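# Remove spring clip from cat litter pouch, set on table

## Task

Unclip the spring clip from the cat litter pouch and set it on the table with at least a finger's width of gap between clip and pouch. The pouch must stay where it was, standing upright, facing its original direction and not dented, and it must hold that state without the robot supporting it. Release the clip, move the grippers away, and end the scene yourself so it gets judged.

## Robot and tools

Robot: two arms, left_arm and right_arm, each with six joints plus a parallel gripper. Joint order, always: waist, shoulder, elbow, wrist pitch, wrist yaw, wrist roll. Stated ranges in radians: waist -2.618 to 3.054, shoulder 0.000 to 3.142, elbow 0.000 to 3.142, wrist pitch -1.571 to 1.571, wrist yaw -1.571 to 1.571, wrist roll -2.094 to 2.094. Real limits may sit up to 0.036 rad either side of these.

Frame: a single world frame for both arms. Origin on the tabletop midway between the arms, +z up, +x out across the table, left_arm on the +y side. The arm names do not tell you which side of a picture an arm appears on. On each gripper the fingers point along its local +z and close along its local y; the reported end-effector point lies between the pads, roughly 1 cm short of the tips.

Row format (shared by execute_actions and move): one flat list of 14 numbers covering both arms, even when only one moves: left_arm's 6 joint values then its grip, then right_arm's 6 joint values then its grip. Each number lies in [-1, 1]. Joint values are scaled offsets, not absolute angles: 1.0 equals 1.202 rad for waist, 1.258 shoulder, 1.238 elbow, 2.073 wrist pitch, 2.022 for wrist yaw and for wrist roll. So 0 means stay put. The grip value is absolute: +1 fully open, -1 closed; intermediate values drive the motor to that grip_measured reading.

execute_actions(actions): a list of up to 15 actions; each action is a list of up to 15 rows, one row per 1/30 s control step, 15 steps per action (0.5 s). A short action repeats its last row. Offsets in every row of an action are measured from the joint angles at that action's start (for a call's first action, the last reported angles), not from the previous row. An empty list just returns state and images. An action that pushes a joint more than 0.036 rad beyond its range is rejected for both arms; a malformed action, or a failing first action, rejects the whole call. "joint sent to its limit" means a joint was driven to its end stop.

move(target, speed, blocking): target is one 14-number row as above; its offsets are from the "Joint positions" in the most recent result that printed them. All joints travel so they finish together, so the hand traces a curve, over 0.5 to 10 s. speed (rad/s, 0.01 to 2, default 0.5) caps the joint with the longest travel. Moves ignore obstacles and the other arm; faster moves and targets set deeper past a contact hit and press harder. blocking=false returns after 0.5 s while motion continues; you must wait or stop before any new action or move. The "move:" line gives the outcome (done, off_target, moving, held, fault), limits=held or limits=none, and each arm's joint farthest from target.

wait(seconds): 0 to 10; arms hold their last command; returns early if a running move finishes. stop(): brakes a running move (needs space); fingers continue. zoom_image(camera, region): region [x0, y0, x1, y1] in pixels of the latest full image, at most 504x504; cameras cam_high, cam_low, cam_left_wrist, cam_right_wrist, each 504x504. finished_scene(scene): ends the numbered scene permanently and reports success; the robot first holds your last command.

Results: per arm, end_effector_position (metres, world frame) and end_effector_quat_wxyz; reported hand position may be off, more when reaching far. Joint positions (rad) plus gripper opening in metres (0.093 open to 0.000 closed; ~1 mm constant error; on a gripped rigid object it settles up to ~12 mm below its width). Joint velocities. grip_measured on the -1..+1 scale: pads touch at about -0.94, plus about 0.0208 per mm of object width, with a fixed per-gripper offset up to ~0.02; the motor keeps going after contact, so it barely reveals a touch. Keep sending the same grip value to keep holding. "Joint targets" shows current drive targets. Step readings list joint angles at some steps; HELD marks steps where an arm's command was restrained. "joint command not followed" means a clearance check altered targets. Camera calibration (intrinsics K, distortion, T_world_to_cam) is given per camera and may be slightly off; changes are listed in results.

Motion limits: each joint's target is kept within a fixed lead of its measured angle (waist 0.202, shoulder 0.258, elbow 0.238, wrist pitch 0.573, wrist yaw and roll 0.522 rad), and targets are scaled back if they would put the hand over 70 mm from where it is. Large changes therefore span several actions; finish an interrupted motion with a new command. Friction can leave a joint ~0.031 rad off, and smaller commands may not move it.

Avoid: knocking rigid items off the table (failure); arms colliding or pushing on each other; dropping, slipping, slamming or shoving hard; crushing or tipping the pouch. Motor heat builds while holding loads: MOTOR HOT at 75 °C, a 10 s arm stop at 90 °C, and at 100 °C the arm goes limp and falls (OVER-TEMPERATURE FAULT). Faster, smoother, lower-effort solutions are preferred. Finish by opening the gripper on the placed clip, backing both arms away, then calling finished_scene.

Each tool is called after ">>>" as name(argument=value, ...) on one line, values as JSON.

## Session

I'll start by looking at the scene.

>>> execute_actions(actions=[])

Scene clock: 0.00 s.
left_arm: end_effector_position=(+0.2186, +0.4526, +0.2040) grip_measured=+1.000 end_effector_quat_wxyz=(-0.052, +0.951, -0.296, +0.073) | right_arm: end_effector_position=(+0.3005, -0.4581, +0.1444) grip_measured=+1.000 end_effector_quat_wxyz=(+0.590, -0.189, +0.729, -0.292)
Joint names: [waist, shoulder, elbow, wrist pitch, wrist yaw, wrist roll]
Joint positions: left_arm=[ 0.426  1.507  1.529 -1.415  0.026 -2.084  0.093] | right_arm=[-0.602  0.599  0.015  0.442 -0.365 -0.764  0.093]
Joint velocities: left_arm=[-0.007 -0.002 -0.007 -0.037 -0.051  0.081  0.   ] | right_arm=[ 0.007 -0.002 -0.007 -0.007  0.051 -0.051  0.   ]
Joint targets: left_arm=[0.426 1.507 1.529 -1.415 0.026 -2.084] | right_arm=[-0.602 0.599 0.015 0.442 -0.365 -0.764]

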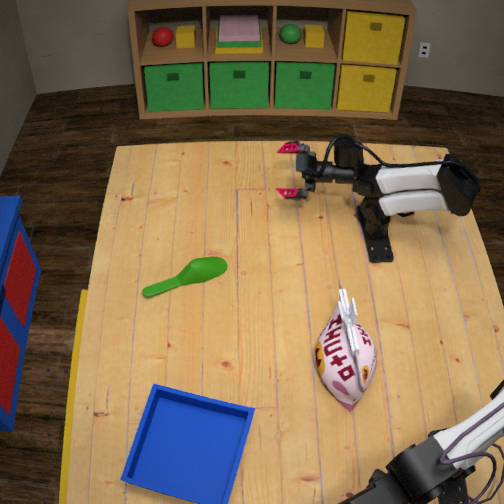

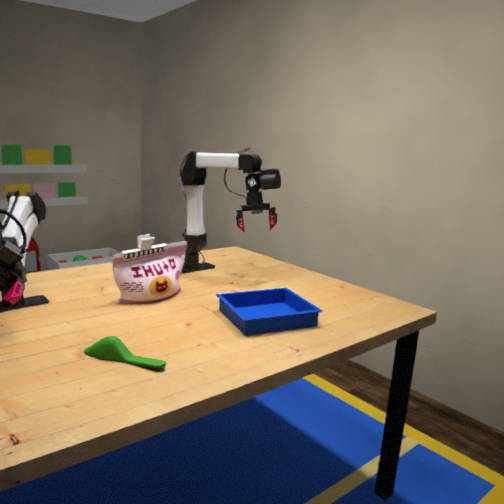

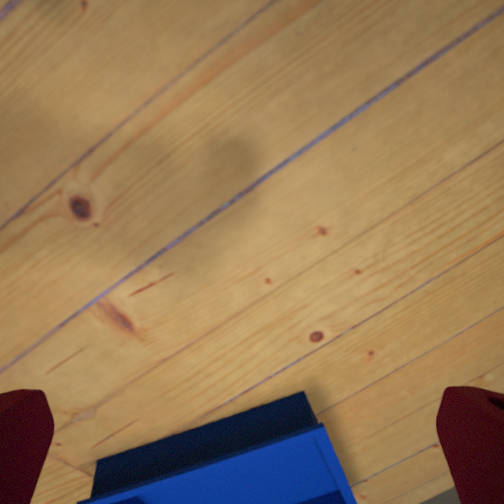

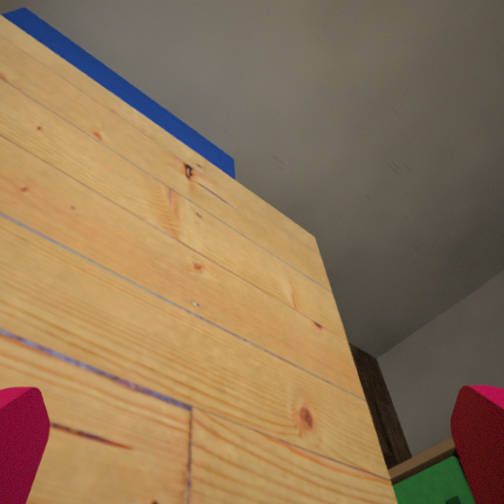

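>>> zoom_image(camera="cam_high", region=[290, 270, 410, 420])

>>> zoom_image(camera="cam_low", region=[90, 210, 210, 320])

Region (290, 270, 410, 420) of cam_high's 504x504 image, scaled by 3.360, with more detail than that image has; it fills the left 403 columns of this view, and the rest is white.

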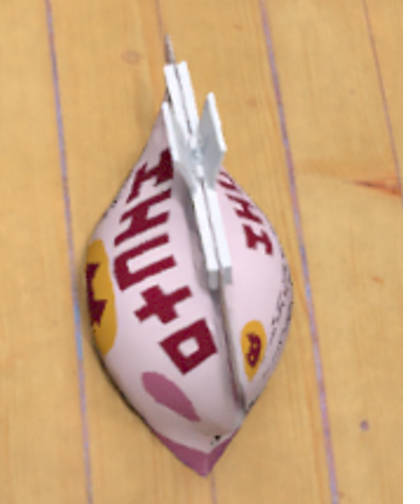

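Region (90, 210, 210, 320) of cam_low's 504x504 image, scaled by 4.200, with more detail than that image has; it fills the top 462 rows of this view, and the rest is white.

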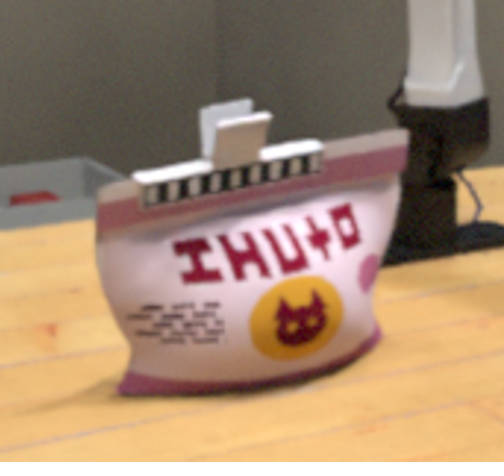

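>>> zoom_image(camera="cam_high", region=[320, 275, 380, 365])

>>> zoom_image(camera="cam_low", region=[110, 225, 190, 275])

Region (320, 275, 380, 365) of cam_high's 504x504 image, scaled by 5.600, with more detail than that image has.

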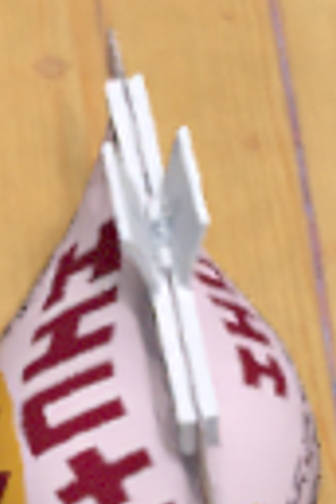

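Region (110, 225, 190, 275) of cam_low's 504x504 image, scaled by 6.300, with more detail than that image has; it fills the top 315 rows of this view, and the rest is white.

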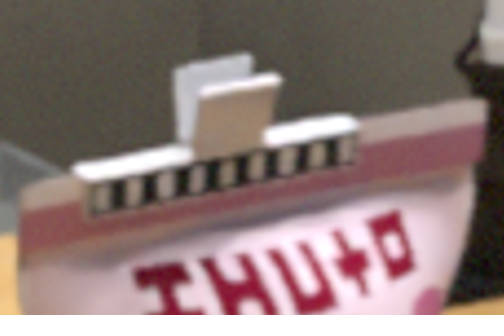

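>>> move(target=[0,0,0,0,0,0,1, 0.665,0.437,0.889,-0.454,0.02,0.05,1], speed=0.8)

Scene clock: 14.63 s.
left_arm: end_effector_position=(+0.2186, +0.4526, +0.2040) grip_measured=+1.000 end_effector_quat_wxyz=(-0.052, +0.951, -0.296, +0.073) | right_arm: end_effector_position=(+0.3789, -0.2330, +0.2886) grip_measured=+1.000 end_effector_quat_wxyz=(+0.514, -0.440, +0.736, +0.028)
Joint names: [waist, shoulder, elbow, wrist pitch, wrist yaw, wrist roll]
Joint positions: left_arm=[ 0.426  1.507  1.529 -1.415  0.026 -2.084  0.093] | right_arm=[ 0.189  1.129  1.098 -0.489 -0.331 -0.669  0.093]
Joint velocities: left_arm=[-0.002 -0.007 -0.022 -0.037  0.022 -0.007  0.   ] | right_arm=[-0.017  0.002 -0.017 -0.051 -0.037  0.007  0.   ]
Joint targets: left_arm=[0.426 1.507 1.529 -1.415 0.026 -2.084] | right_arm=[0.198 1.149 1.115 -0.499 -0.325 -0.663]
move: done; limits=none; left_arm: farthest joint: the waist, 0.000 radians from its target (0.000 radians at the start); right_arm: farthest joint: the shoulder, 0.020 radians from its target (0.550 radians at the start)
camera_calibration (this result's frames):
cam_right_wrist: T_world_to_cam=[[0.683418, -0.600497, 0.415142, -0.513215], [-0.370396, -0.775259, -0.511645, 0.145885], [0.629084, 0.1959, -0.752248, 0.10755], [0, 0, 0, 1]] pos_world=[0.337117, -0.216154, 0.368603]

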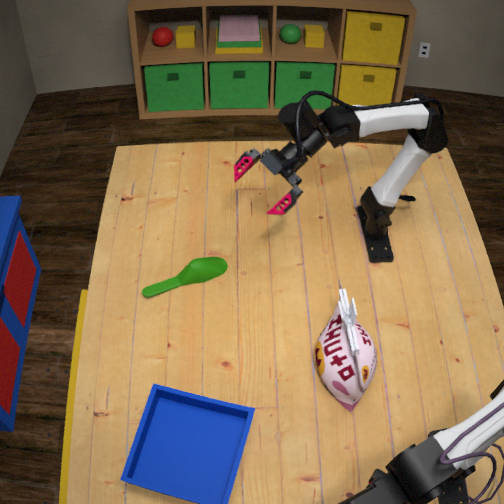

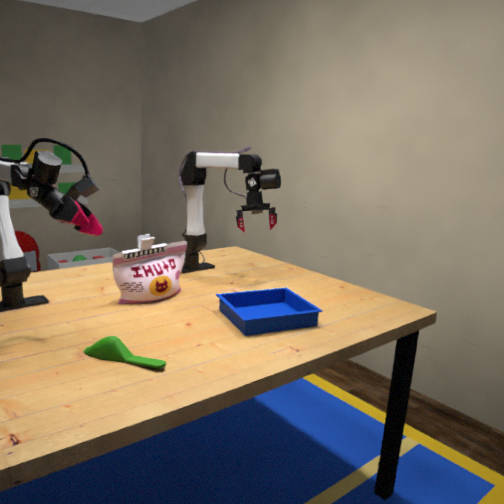

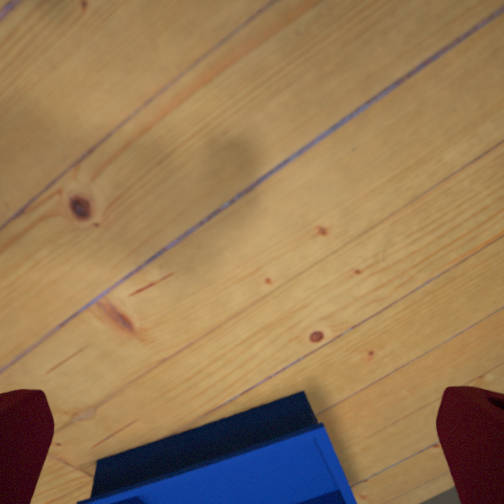

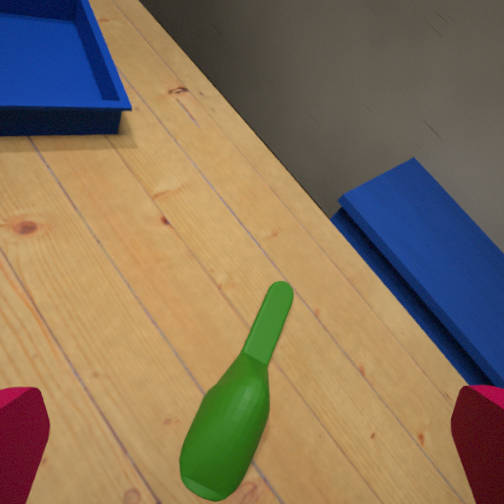

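>>> zoom_image(camera="cam_high", region=[215, 130, 325, 230])

>>> zoom_image(camera="cam_low", region=[20, 140, 140, 260])

Region (215, 130, 325, 230) of cam_high's 504x504 image, scaled by 4.582, with more detail than that image has; it fills the top 458 rows of this view, and the rest is white.

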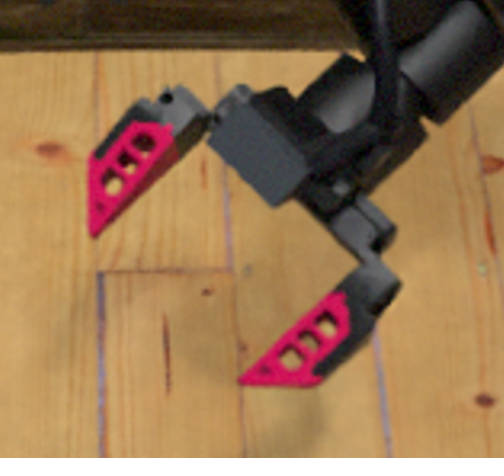

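Region (20, 140, 140, 260) of cam_low's 504x504 image, scaled by 4.200, with more detail than that image has.

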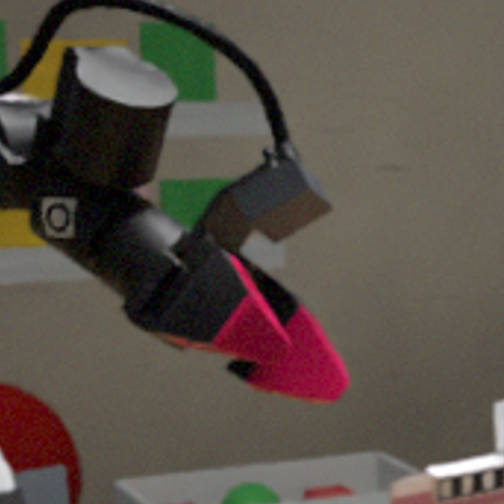

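>>> move(target=[0,0,0,0,0,0,1, 0.622,0.338,0.484,-0.392,0.004,0.025,1], speed=0.7)

Scene clock: 19.63 s.
left_arm: end_effector_position=(+0.2186, +0.4526, +0.2040) grip_measured=+1.000 end_effector_quat_wxyz=(-0.052, +0.951, -0.296, +0.073) | right_arm: end_effector_position=(+0.1946, -0.0529, +0.2571) grip_measured=+1.000 end_effector_quat_wxyz=(-0.176, +0.710, -0.655, -0.190)
Joint names: [waist, shoulder, elbow, wrist pitch, wrist yaw, wrist roll]
Joint positions: left_arm=[ 0.426  1.507  1.529 -1.415  0.026 -2.084  0.093] | right_arm=[ 0.931  1.539  1.677 -1.291 -0.325 -0.624  0.093]
Joint velocities: left_arm=[ 0.002  0.007 -0.007  0.022 -0.022  0.066  0.   ] | right_arm=[ 0.012  0.002  0.017  0.007 -0.007 -0.066  0.   ]
Joint targets: left_arm=[0.426 1.507 1.529 -1.415 0.026 -2.084] | right_arm=[0.936 1.554 1.697 -1.301 -0.323 -0.618]
move: done; limits=none; left_arm: farthest joint: the waist, 0.000 radians from its target (0.000 radians at the start); right_arm: farthest joint: the elbow, 0.020 radians from its target (0.599 radians at the start)
camera_calibration (this result's frames):
cam_right_wrist: T_world_to_cam=[[0.995569, 0.0940022, -0.00252203, -0.182655], [0.0933043, -0.990806, -0.0979634, -0.00684161], [-0.0117076, 0.097294, -0.995187, 0.346459], [0, 0, 0, 1]] pos_world=[0.18654, -0.0233171, 0.34366]

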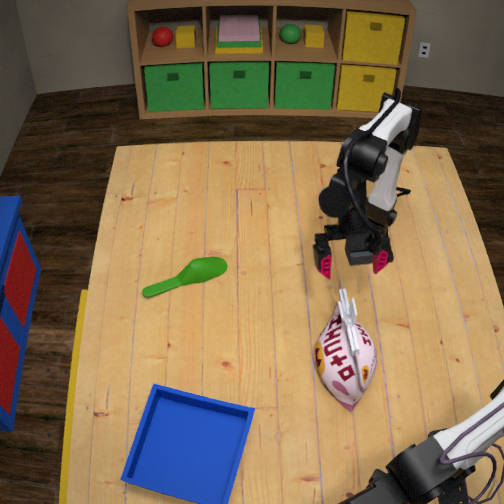

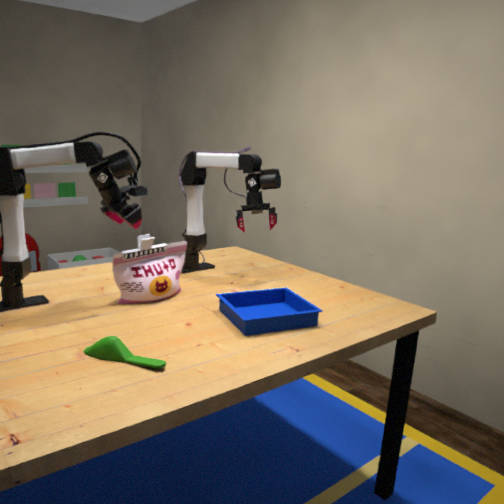

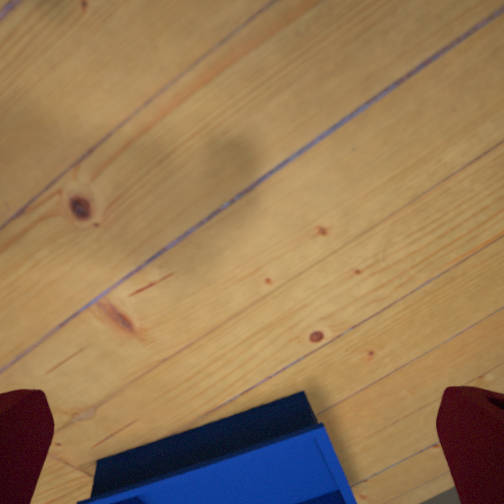

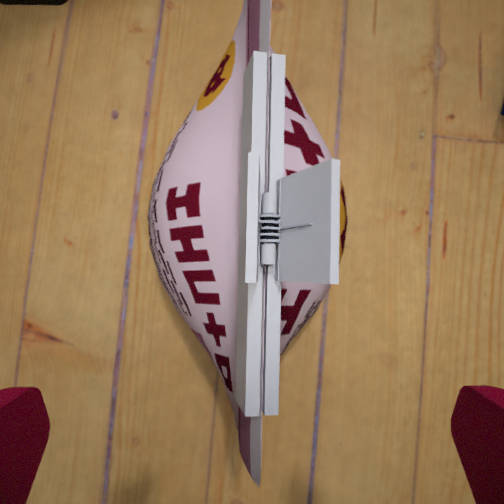

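>>> zoom_image(camera="cam_right_wrist", region=[200, 130, 380, 310])

>>> zoom_image(camera="cam_right_wrist", region=[200, 30, 330, 160])

>>> zoom_image(camera="cam_right_wrist", region=[200, 350, 330, 500])

Region (200, 130, 380, 310) of cam_right_wrist's 504x504 image, scaled by 2.800, with more detail than that image has.

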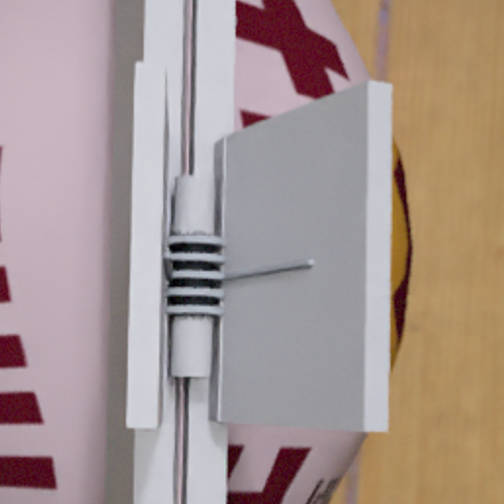

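Region (200, 30, 330, 160) of cam_right_wrist's 504x504 image, scaled by 3.877, with more detail than that image has.

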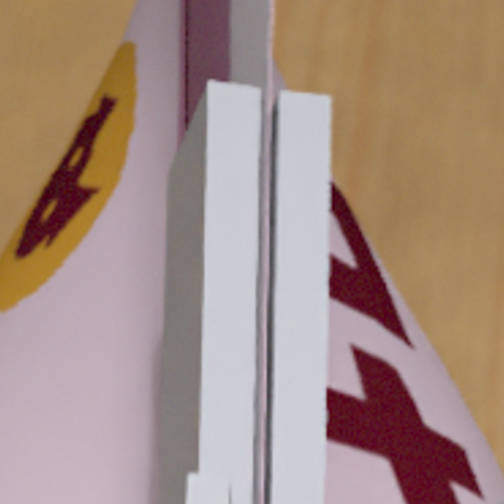

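Region (200, 350, 330, 500) of cam_right_wrist's 504x504 image, scaled by 3.360, with more detail than that image has; it fills the left 437 columns of this view, and the rest is white.

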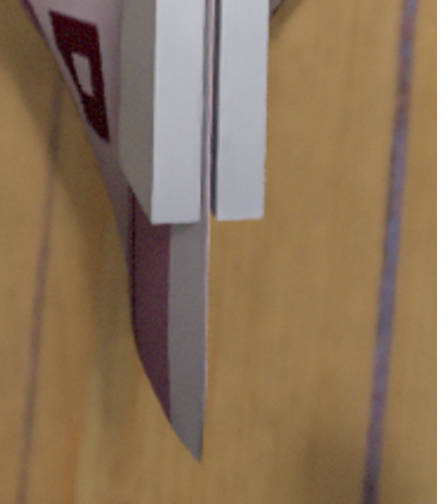

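>>> zoom_image(camera="cam_low", region=[85, 170, 195, 270])

>>> zoom_image(camera="cam_high", region=[295, 220, 415, 340])

Region (85, 170, 195, 270) of cam_low's 504x504 image, scaled by 4.582, with more detail than that image has; it fills the top 458 rows of this view, and the rest is white.

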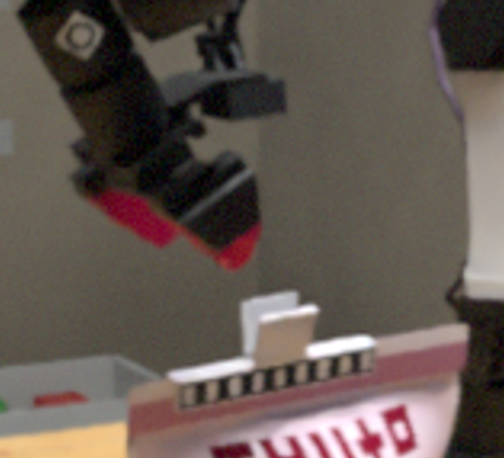

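Region (295, 220, 415, 340) of cam_high's 504x504 image, scaled by 4.200, with more detail than that image has.

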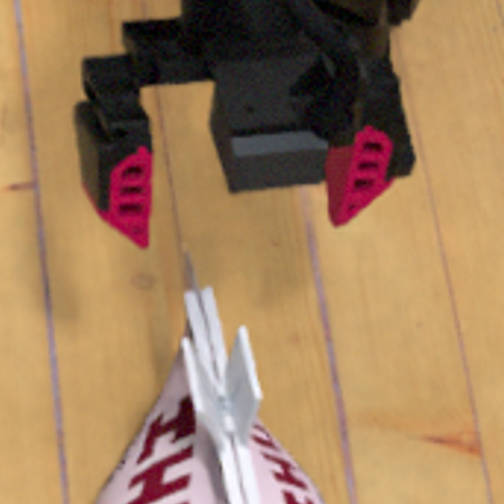

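>>> move(target=[0,0,0,0,0,0,1, 0.0293,0.1959,0.0194,0.0663,-0.0768,0.0567,0.41], speed=0.25)

Scene clock: 30.37 s.
left_arm: end_effector_position=(+0.2186, +0.4526, +0.2040) grip_measured=+1.000 end_effector_quat_wxyz=(-0.052, +0.951, -0.296, +0.073) | right_arm: end_effector_position=(+0.1956, +0.0057, +0.1942) grip_measured=+0.412 end_effector_quat_wxyz=(-0.091, +0.681, -0.679, -0.260)
Joint names: [waist, shoulder, elbow, wrist pitch, wrist yaw, wrist roll]
Joint positions: left_arm=[ 0.426  1.507  1.529 -1.415  0.026 -2.084  0.093] | right_arm=[ 0.956  1.776  1.677 -1.164 -0.474 -0.515  0.065]
Joint velocities: left_arm=[-0.012  0.002 -0.012  0.037 -0.022  0.007  0.   ] | right_arm=[ 0.007 -0.002  0.012 -0.022 -0.022  0.022 -0.001]
Joint targets: left_arm=[0.426 1.507 1.529 -1.415 0.026 -2.084] | right_arm=[0.966 1.785 1.701 -1.153 -0.480 -0.509]
move: off_target (right_arm); limits=none; left_arm: farthest joint: the waist, 0.000 radians from its target (0.000 radians at the start); right_arm: farthest joint: the elbow, 0.024 radians from its target (0.024 radians at the start)
camera_calibration (this result's frames):
cam_right_wrist: T_world_to_cam=[[0.969744, 0.0756457, -0.232109, -0.139542], [0.0563641, -0.99447, -0.0886161, 0.050436], [-0.237529, 0.0728523, -0.968645, 0.317252], [0, 0, 0, 1]] pos_world=[0.207834, 0.0376003, 0.279385]

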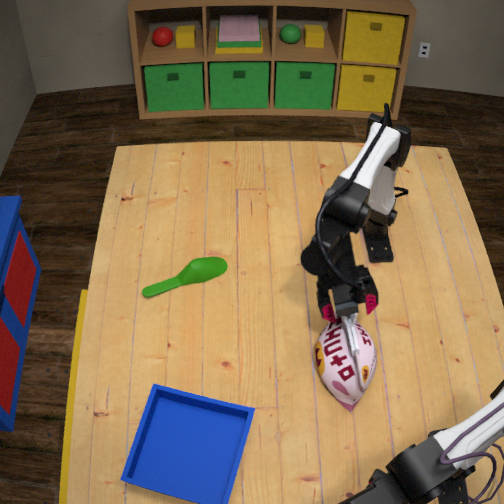

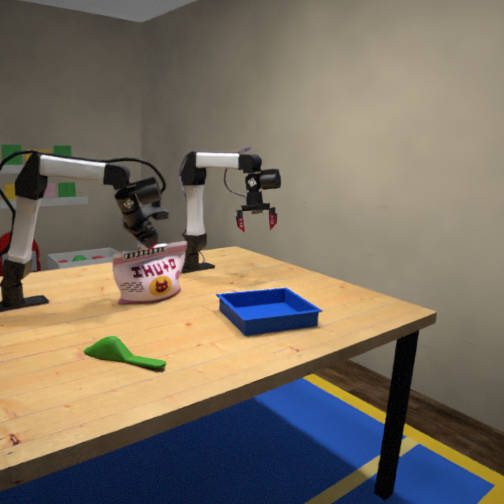

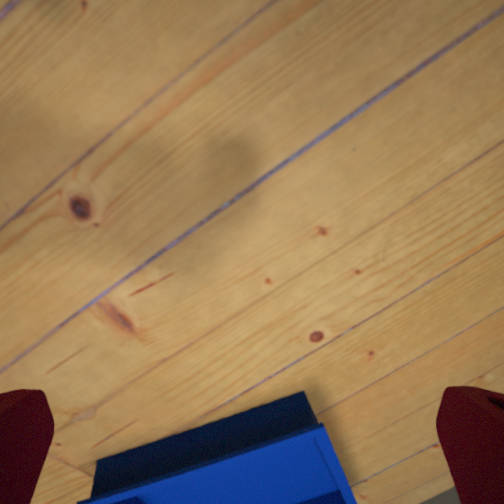

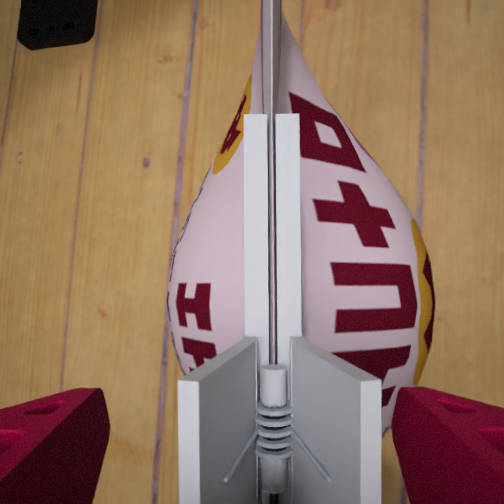

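>>> zoom_image(camera="cam_low", region=[105, 195, 195, 275])

>>> zoom_image(camera="cam_right_wrist", region=[60, 320, 440, 504])

>>> zoom_image(camera="cam_high", region=[300, 260, 400, 360])

Region (105, 195, 195, 275) of cam_low's 504x504 image, scaled by 5.600, with more detail than that image has.

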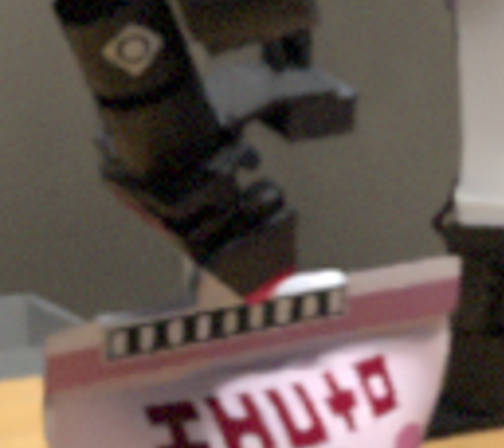

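Region (60, 320, 440, 504) of cam_right_wrist's 504x504 image, scaled by 1.326, with more detail than that image has; it fills the top 244 rows of this view, and the rest is white.

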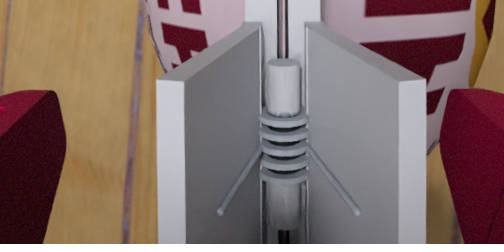

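Region (300, 260, 400, 360) of cam_high's 504x504 image, scaled by 5.040, with more detail than that image has.

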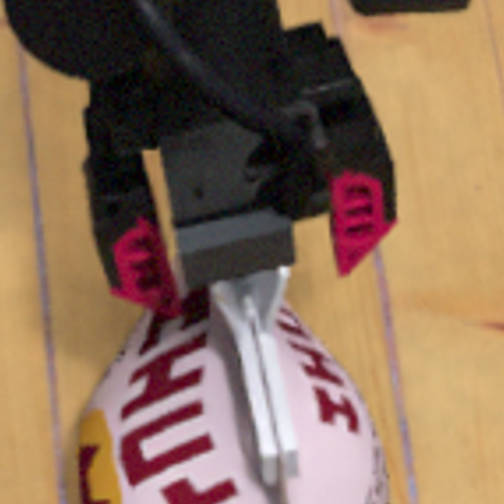

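>>> execute_actions(actions=[[[0,0,0,0,0,0,1, 0.004,0.0072,0.021,0.0053,-0.003,0.003,0.41],[0,0,0,0,0,0,1, 0.0,0.0072,0.023,0.0053,-0.003,0.003,0.41],[0,0,0,0,0,0,1, -0.004,0.0072,0.025,0.0053,-0.003,0.003,0.41],[0,0,0,0,0,0,1, -0.007,0.0072,0.027,0.0053,-0.003,0.003,0.41],[0,0,0,0,0,0,1, -0.010,0.0072,0.029,0.0053,-0.003,0.003,0.41],[0,0,0,0,0,0,1, -0.012,0.0072,0.031,0.0053,-0.003,0.003,0.41],[0,0,0,0,0,0,1, -0.014,0.0072,0.032,0.0053,-0.003,0.003,0.41],[0,0,0,0,0,0,1, -0.016,0.0072,0.0335,0.0053,-0.003,0.003,0.41],[0,0,0,0,0,0,1, -0.0175,0.0072,0.0347,0.0053,-0.003,0.003,0.41]]])

Scene clock: 35.97 s.
left_arm: end_effector_position=(+0.2186, +0.4526, +0.2040) grip_measured=+1.000 end_effector_quat_wxyz=(-0.052, +0.951, -0.296, +0.073) | right_arm: end_effector_position=(+0.2023, +0.0079, +0.2021) grip_measured=+0.412 end_effector_quat_wxyz=(-0.105, +0.677, -0.679, -0.263)
Joint names: [waist, shoulder, elbow, wrist pitch, wrist yaw, wrist roll]
Joint positions: left_arm=[ 0.426  1.507  1.529 -1.415  0.026 -2.084  0.093] | right_arm=[ 0.944  1.776  1.701 -1.161 -0.476 -0.514  0.065]
Joint velocities: left_arm=[ 0.007  0.002  0.022  0.037 -0.007 -0.081  0.   ] | right_arm=[ 0.007 -0.017 -0.002 -0.022  0.007 -0.022 -0.   ]
Joint targets: left_arm=[0.426 1.507 1.529 -1.415 0.026 -2.084] | right_arm=[0.935 1.785 1.720 -1.153 -0.480 -0.509]
Step readings (joint positions):
0: left_arm=[0.426 1.507 1.529 -1.415 0.026 -2.084] | right_arm=[0.956 1.776 1.677 -1.163 -0.475 -0.515]
1: left_arm=[0.426 1.507 1.529 -1.415 0.026 -2.084] | right_arm=[0.956 1.776 1.677 -1.163 -0.475 -0.515]
2: left_arm=[0.426 1.507 1.529 -1.415 0.026 -2.084] | right_arm=[0.956 1.776 1.677 -1.163 -0.475 -0.515]
4: left_arm=[0.426 1.507 1.529 -1.415 0.026 -2.084] | right_arm=[0.956 1.776 1.681 -1.163 -0.475 -0.514]
8: left_arm=[0.426 1.507 1.529 -1.415 0.026 -2.084] | right_arm=[0.954 1.776 1.696 -1.162 -0.476 -0.514]
15: Joint positions above
camera_calibration (this result's frames):
cam_right_wrist: T_world_to_cam=[[0.973495, 0.0692157, -0.217982, -0.147955], [0.0458514, -0.99282, -0.11048, 0.0594264], [-0.224064, 0.0975565, -0.969679, 0.323631], [0, 0, 0, 1]] pos_world=[0.213823, 0.0376683, 0.288132]

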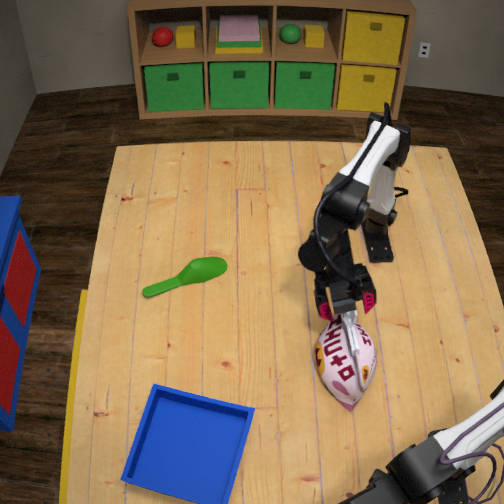

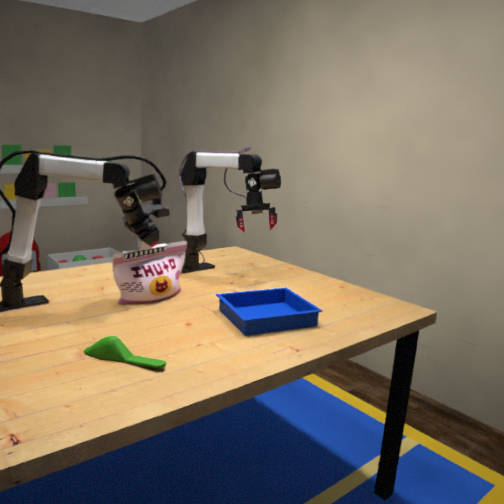

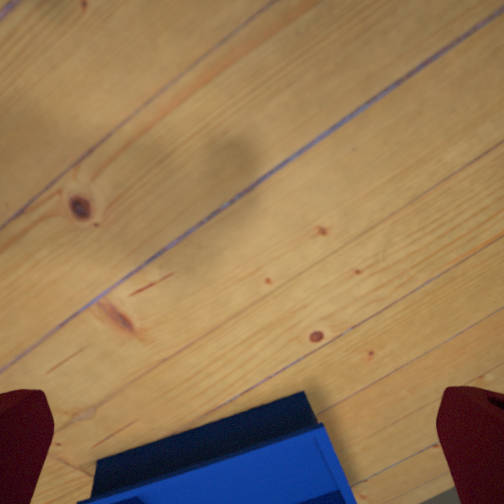

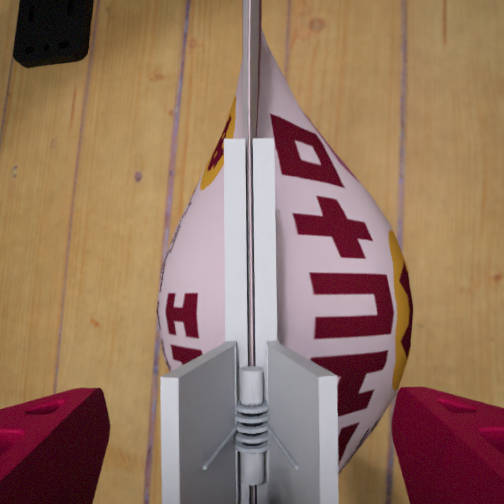

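>>> execute_actions(actions=[[[0,0,0,0,0,0,1, 0,0.004,0.013,0.002,0,0,0.35],[0,0,0,0,0,0,1, 0,0.004,0.013,0.002,0,0,0.28],[0,0,0,0,0,0,1, 0,0.004,0.013,0.002,0,0,0.21],[0,0,0,0,0,0,1, 0,0.004,0.013,0.002,0,0,0.14],[0,0,0,0,0,0,1, 0,0.004,0.013,0.002,0,0,0.07],[0,0,0,0,0,0,1, 0,0.004,0.013,0.002,0,0,0.0],[0,0,0,0,0,0,1, 0,0.004,0.013,0.002,0,0,-0.05],[0,0,0,0,0,0,1, 0,0.004,0.013,0.002,0,0,-0.10],[0,0,0,0,0,0,1, 0,0.004,0.013,0.002,0,0,-0.14],[0,0,0,0,0,0,1, 0,0.004,0.013,0.002,0,0,-0.17],[0,0,0,0,0,0,1, 0,0.004,0.013,0.002,0,0,-0.20],[0,0,0,0,0,0,1, 0,0.004,0.013,0.002,0,0,-0.22],[0,0,0,0,0,0,1, 0,0.004,0.013,0.002,0,0,-0.24],[0,0,0,0,0,0,1, 0,0.004,0.013,0.002,0,0,-0.26],[0,0,0,0,0,0,1, 0,0.004,0.013,0.002,0,0,-0.28]],[[0,0,0,0,0,0,1, 0,0.004,0.013,0.002,0,0,-0.30],[0,0,0,0,0,0,1, 0,0.004,0.013,0.002,0,0,-0.32],[0,0,0,0,0,0,1, 0,0.004,0.013,0.002,0,0,-0.34],[0,0,0,0,0,0,1, 0,0.004,0.013,0.002,0,0,-0.36],[0,0,0,0,0,0,1, 0,0.004,0.013,0.002,0,0,-0.38],[0,0,0,0,0,0,1, 0,0.004,0.013,0.002,0,0,-0.40],[0,0,0,0,0,0,1, 0,0.004,0.013,0.002,0,0,-0.42],[0,0,0,0,0,0,1, 0,0.004,0.013,0.002,0,0,-0.44],[0,0,0,0,0,0,1, 0,0.004,0.013,0.002,0,0,-0.46],[0,0,0,0,0,0,1, 0,0.004,0.013,0.002,0,0,-0.48],[0,0,0,0,0,0,1, 0,0.004,0.013,0.002,0,0,-0.50],[0,0,0,0,0,0,1, 0,0.004,0.013,0.002,0,0,-0.52],[0,0,0,0,0,0,1, 0,0.004,0.013,0.002,0,0,-0.54],[0,0,0,0,0,0,1, 0,0.004,0.013,0.002,0,0,-0.56],[0,0,0,0,0,0,1, 0,0.004,0.013,0.002,0,0,-0.58]]])

Scene clock: 38.33 s.
left_arm: end_effector_position=(+0.2186, +0.4526, +0.2040) grip_measured=+1.000 end_effector_quat_wxyz=(-0.052, +0.951, -0.296, +0.073) | right_arm: end_effector_position=(+0.2029, +0.0082, +0.2021) grip_measured=-0.561 end_effector_quat_wxyz=(-0.106, +0.677, -0.679, -0.262)
Joint names: [waist, shoulder, elbow, wrist pitch, wrist yaw, wrist roll]
Joint positions: left_arm=[ 0.426  1.507  1.529 -1.415  0.026 -2.084  0.093] | right_arm=[ 0.944  1.776  1.701 -1.158 -0.474 -0.514  0.018]
Joint velocities: left_arm=[-0.002 -0.012 -0.002 -0.022  0.037 -0.051  0.   ] | right_arm=[ 0.002 -0.007  0.007  0.022 -0.051 -0.051 -0.021]
Joint targets: left_arm=[0.426 1.507 1.529 -1.415 0.026 -2.084] | right_arm=[0.944 1.781 1.717 -1.157 -0.476 -0.514]
Step readings (joint positions; steps 1 to 15: 1st action; 16 to 30: 2nd action):
0: left_arm=[0.426 1.507 1.529 -1.415 0.026 -2.084] | right_arm=[0.944 1.776 1.701 -1.161 -0.476 -0.514]
1: left_arm=[0.426 1.507 1.529 -1.415 0.026 -2.084] | right_arm=[0.944 1.776 1.701 -1.161 -0.476 -0.514]
2: left_arm=[0.426 1.507 1.529 -1.415 0.026 -2.084] | right_arm=[0.944 1.776 1.701 -1.161 -0.476 -0.514]
4: left_arm=[0.426 1.507 1.529 -1.415 0.026 -2.084] | right_arm=[0.944 1.776 1.701 -1.161 -0.476 -0.514]
8: left_arm=[0.426 1.507 1.529 -1.415 0.026 -2.084] | right_arm=[0.944 1.776 1.701 -1.161 -0.476 -0.514]
15: left_arm=[0.426 1.507 1.529 -1.415 0.026 -2.084] | right_arm=[0.944 1.776 1.701 -1.161 -0.476 -0.514]
16: left_arm=[0.426 1.507 1.529 -1.415 0.026 -2.084] | right_arm=[0.944 1.776 1.701 -1.161 -0.476 -0.514]
17: left_arm=[0.426 1.507 1.529 -1.415 0.026 -2.084] | right_arm=[0.944 1.776 1.701 -1.161 -0.476 -0.514]
19: left_arm=[0.426 1.507 1.529 -1.415 0.026 -2.084] | right_arm=[0.944 1.776 1.701 -1.161 -0.476 -0.514]
23: left_arm=[0.426 1.507 1.529 -1.415 0.026 -2.084] | right_arm=[0.944 1.776 1.701 -1.159 -0.474 -0.514]
30: Joint positions above
camera_calibration (this result's frames):
cam_right_wrist: T_world_to_cam=[[0.974259, 0.0686944, -0.214709, -0.1494], [0.0454676, -0.992745, -0.111308, 0.0599634], [-0.220798, 0.0986802, -0.970315, 0.323228], [0, 0, 0, 1]] pos_world=[0.214196, 0.0378952, 0.288229]

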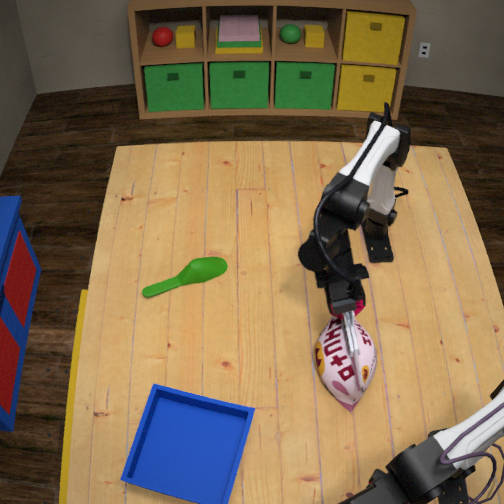

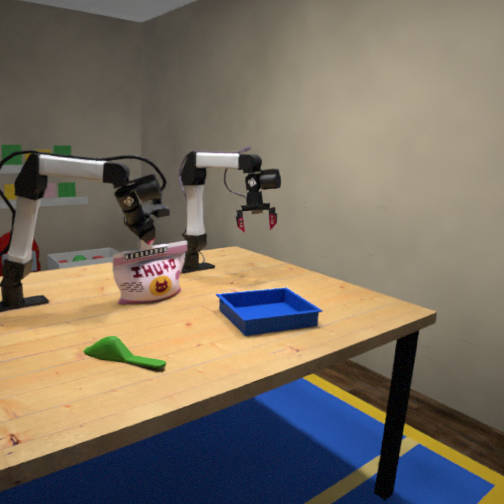

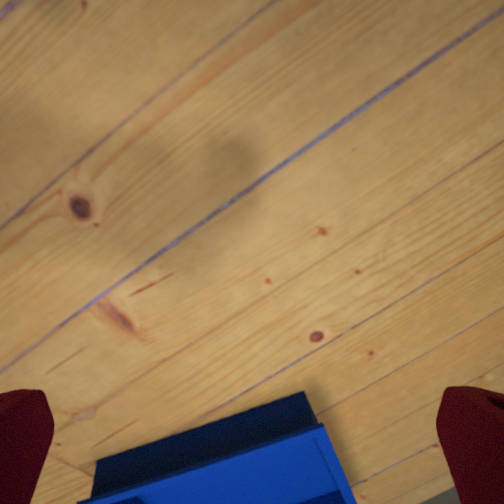

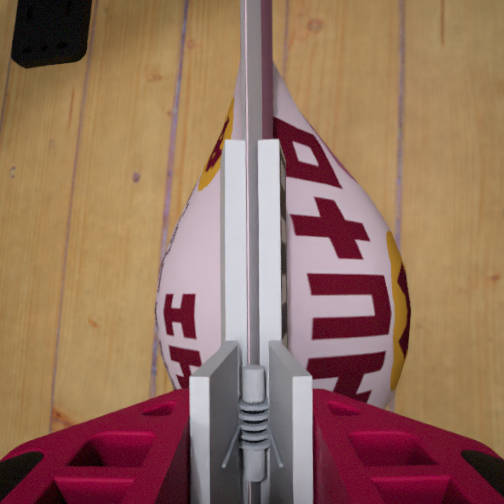

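>>> execute_actions(actions=[])

Scene clock: 39.73 s.
left_arm: end_effector_position=(+0.2186, +0.4526, +0.2040) grip_measured=+1.000 end_effector_quat_wxyz=(-0.052, +0.951, -0.296, +0.073) | right_arm: end_effector_position=(+0.2029, +0.0082, +0.2021) grip_measured=-0.570 end_effector_quat_wxyz=(-0.106, +0.677, -0.679, -0.262)
Joint names: [waist, shoulder, elbow, wrist pitch, wrist yaw, wrist roll]
Joint positions: left_arm=[ 0.426  1.507  1.529 -1.415  0.026 -2.084  0.093] | right_arm=[ 0.944  1.776  1.701 -1.158 -0.474 -0.514  0.018]
Joint velocities: left_arm=[ 0.007 -0.007 -0.002 -0.037  0.066 -0.007  0.   ] | right_arm=[-0.007 -0.017  0.002 -0.022 -0.022 -0.007 -0.   ]
Joint targets: left_arm=[0.426 1.507 1.529 -1.415 0.026 -2.084] | right_arm=[0.944 1.781 1.717 -1.157 -0.476 -0.514]
camera_calibration (this result's frames):
cam_right_wrist: T_world_to_cam=[[0.974259, 0.0686944, -0.214709, -0.1494], [0.0454676, -0.992745, -0.111308, 0.0599634], [-0.220798, 0.0986802, -0.970315, 0.323228], [0, 0, 0, 1]] pos_world=[0.214196, 0.0378952, 0.288229]

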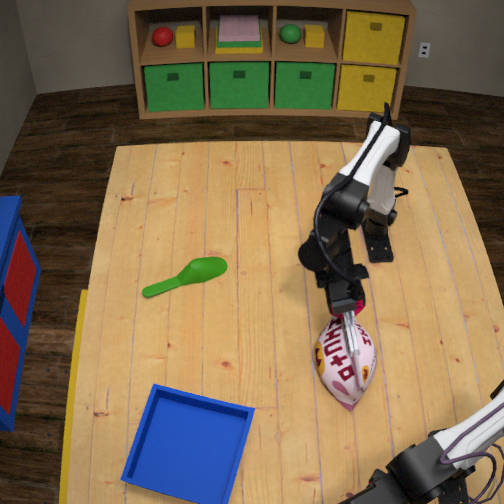

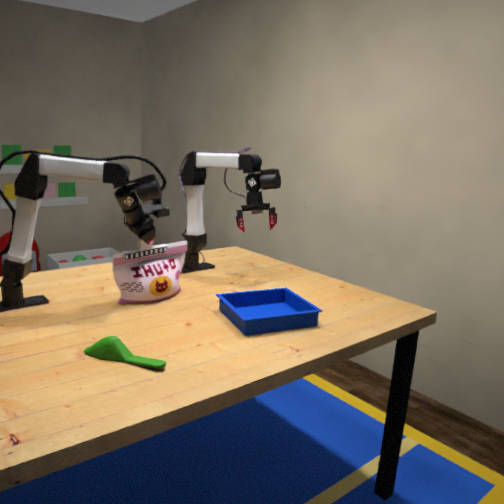

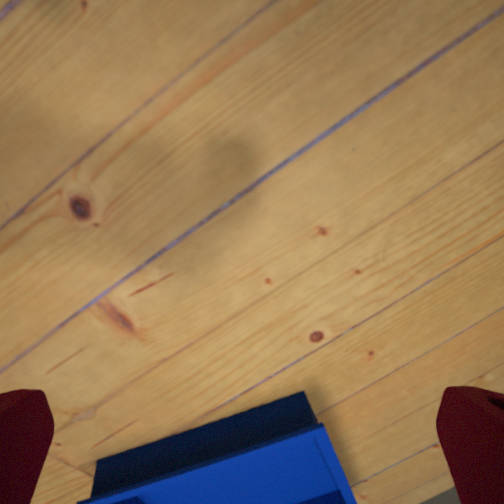

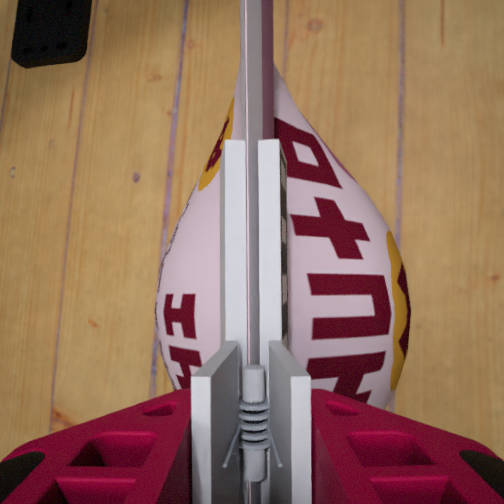

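>>> zoom_image(camera="cam_right_wrist", region=[180, 60, 340, 220])

>>> zoom_image(camera="cam_low", region=[105, 195, 195, 275])

Region (180, 60, 340, 220) of cam_right_wrist's 504x504 image, scaled by 3.150, with more detail than that image has.

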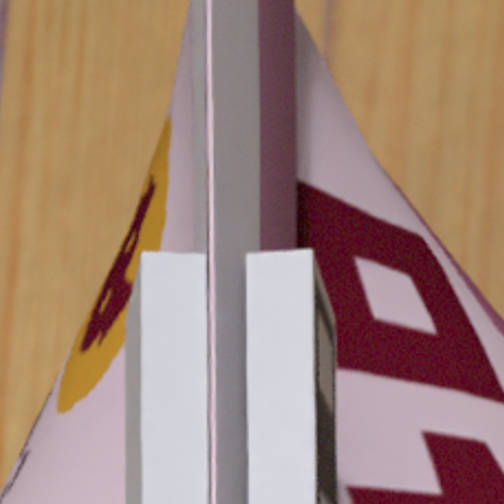

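Region (105, 195, 195, 275) of cam_low's 504x504 image, scaled by 5.600, with more detail than that image has.

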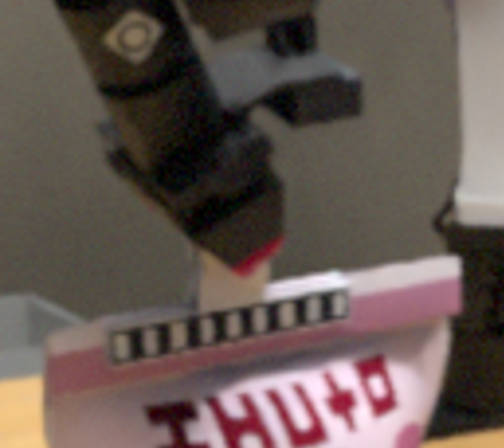

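>>> move(target=[0,0,0,0,0,0,1, 0,0.0437,0.1914,-0.0883,0,0,-0.65], speed=0.18)

Scene clock: 47.87 s.
left_arm: end_effector_position=(+0.2186, +0.4526, +0.2040) grip_measured=+1.000 end_effector_quat_wxyz=(-0.052, +0.951, -0.296, +0.073) | right_arm: end_effector_position=(+0.2024, +0.0071, +0.2429) grip_measured=-0.636 end_effector_quat_wxyz=(-0.107, +0.677, -0.679, -0.262)
Joint names: [waist, shoulder, elbow, wrist pitch, wrist yaw, wrist roll]
Joint positions: left_arm=[ 0.426  1.507  1.529 -1.415  0.026 -2.084  0.093] | right_arm=[ 0.944  1.815  1.916 -1.335 -0.473 -0.514  0.015]
Joint velocities: left_arm=[-0.007 -0.007 -0.007 -0.051 -0.066  0.051  0.   ] | right_arm=[-0.002 -0.012 -0.007 -0.051  0.037 -0.037 -0.001]
Joint targets: left_arm=[0.426 1.507 1.529 -1.415 0.026 -2.084] | right_arm=[0.944 1.831 1.938 -1.342 -0.474 -0.514]
move: off_target (right_arm); limits=none; left_arm: farthest joint: the waist, 0.000 radians from its target (0.000 radians at the start); right_arm: farthest joint: the elbow, 0.021 radians from its target (0.237 radians at the start)
camera_calibration (this result's frames):
cam_right_wrist: T_world_to_cam=[[0.974522, 0.0682623, -0.213651, -0.14037], [0.0452146, -0.992795, -0.110965, 0.0634601], [-0.219686, 0.0984779, -0.970587, 0.362694], [0, 0, 0, 1]] pos_world=[0.213603, 0.0368676, 0.329078]

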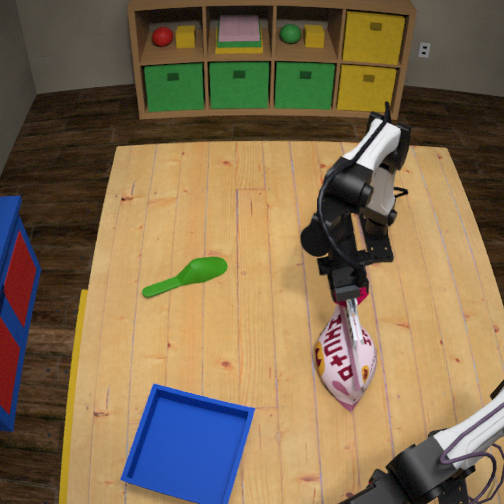

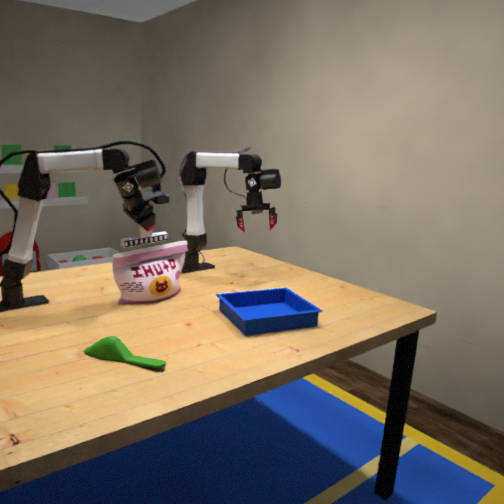

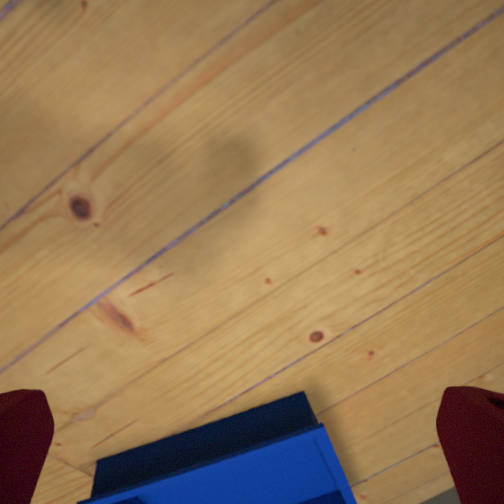

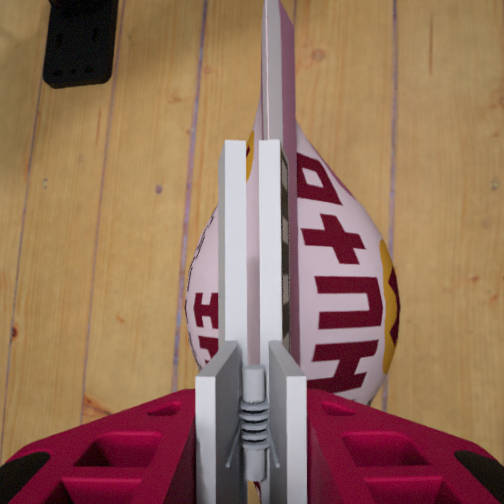

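The clip is off the pouch. Let me check the clearance.

>>> zoom_image(camera="cam_low", region=[95, 185, 205, 315])

Region (95, 185, 205, 315) of cam_low's 504x504 image, scaled by 3.877, with more detail than that image has; it fills the left 426 columns of this view, and the rest is white.

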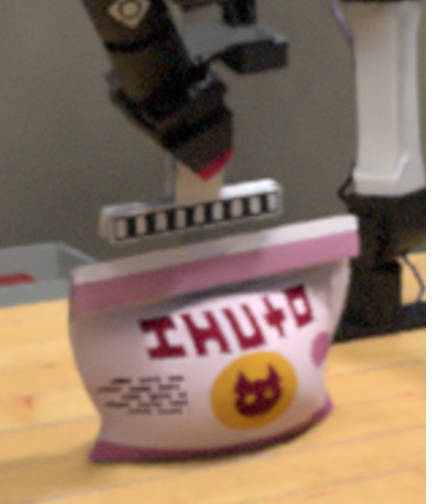

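>>> zoom_image(camera="cam_low", region=[0, 250, 80, 330])

>>> zoom_image(camera="cam_high", region=[330, 190, 430, 290])

Region (0, 250, 80, 330) of cam_low's 504x504 image, scaled by 6.300, with more detail than that image has.

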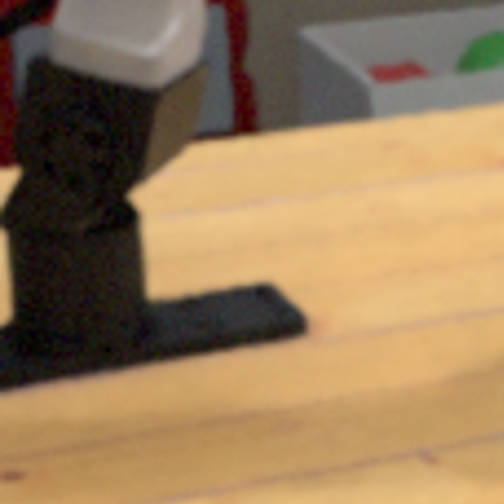

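Region (330, 190, 430, 290) of cam_high's 504x504 image, scaled by 5.040, with more detail than that image has.

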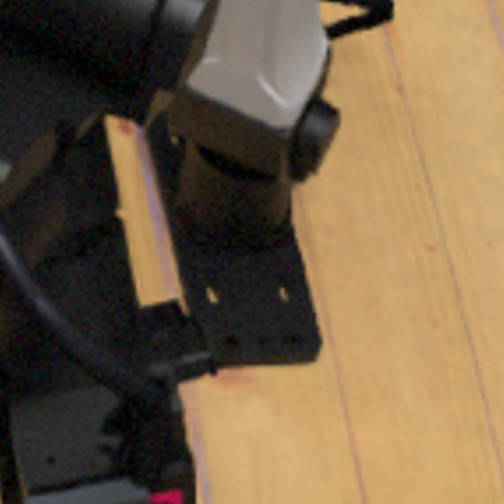

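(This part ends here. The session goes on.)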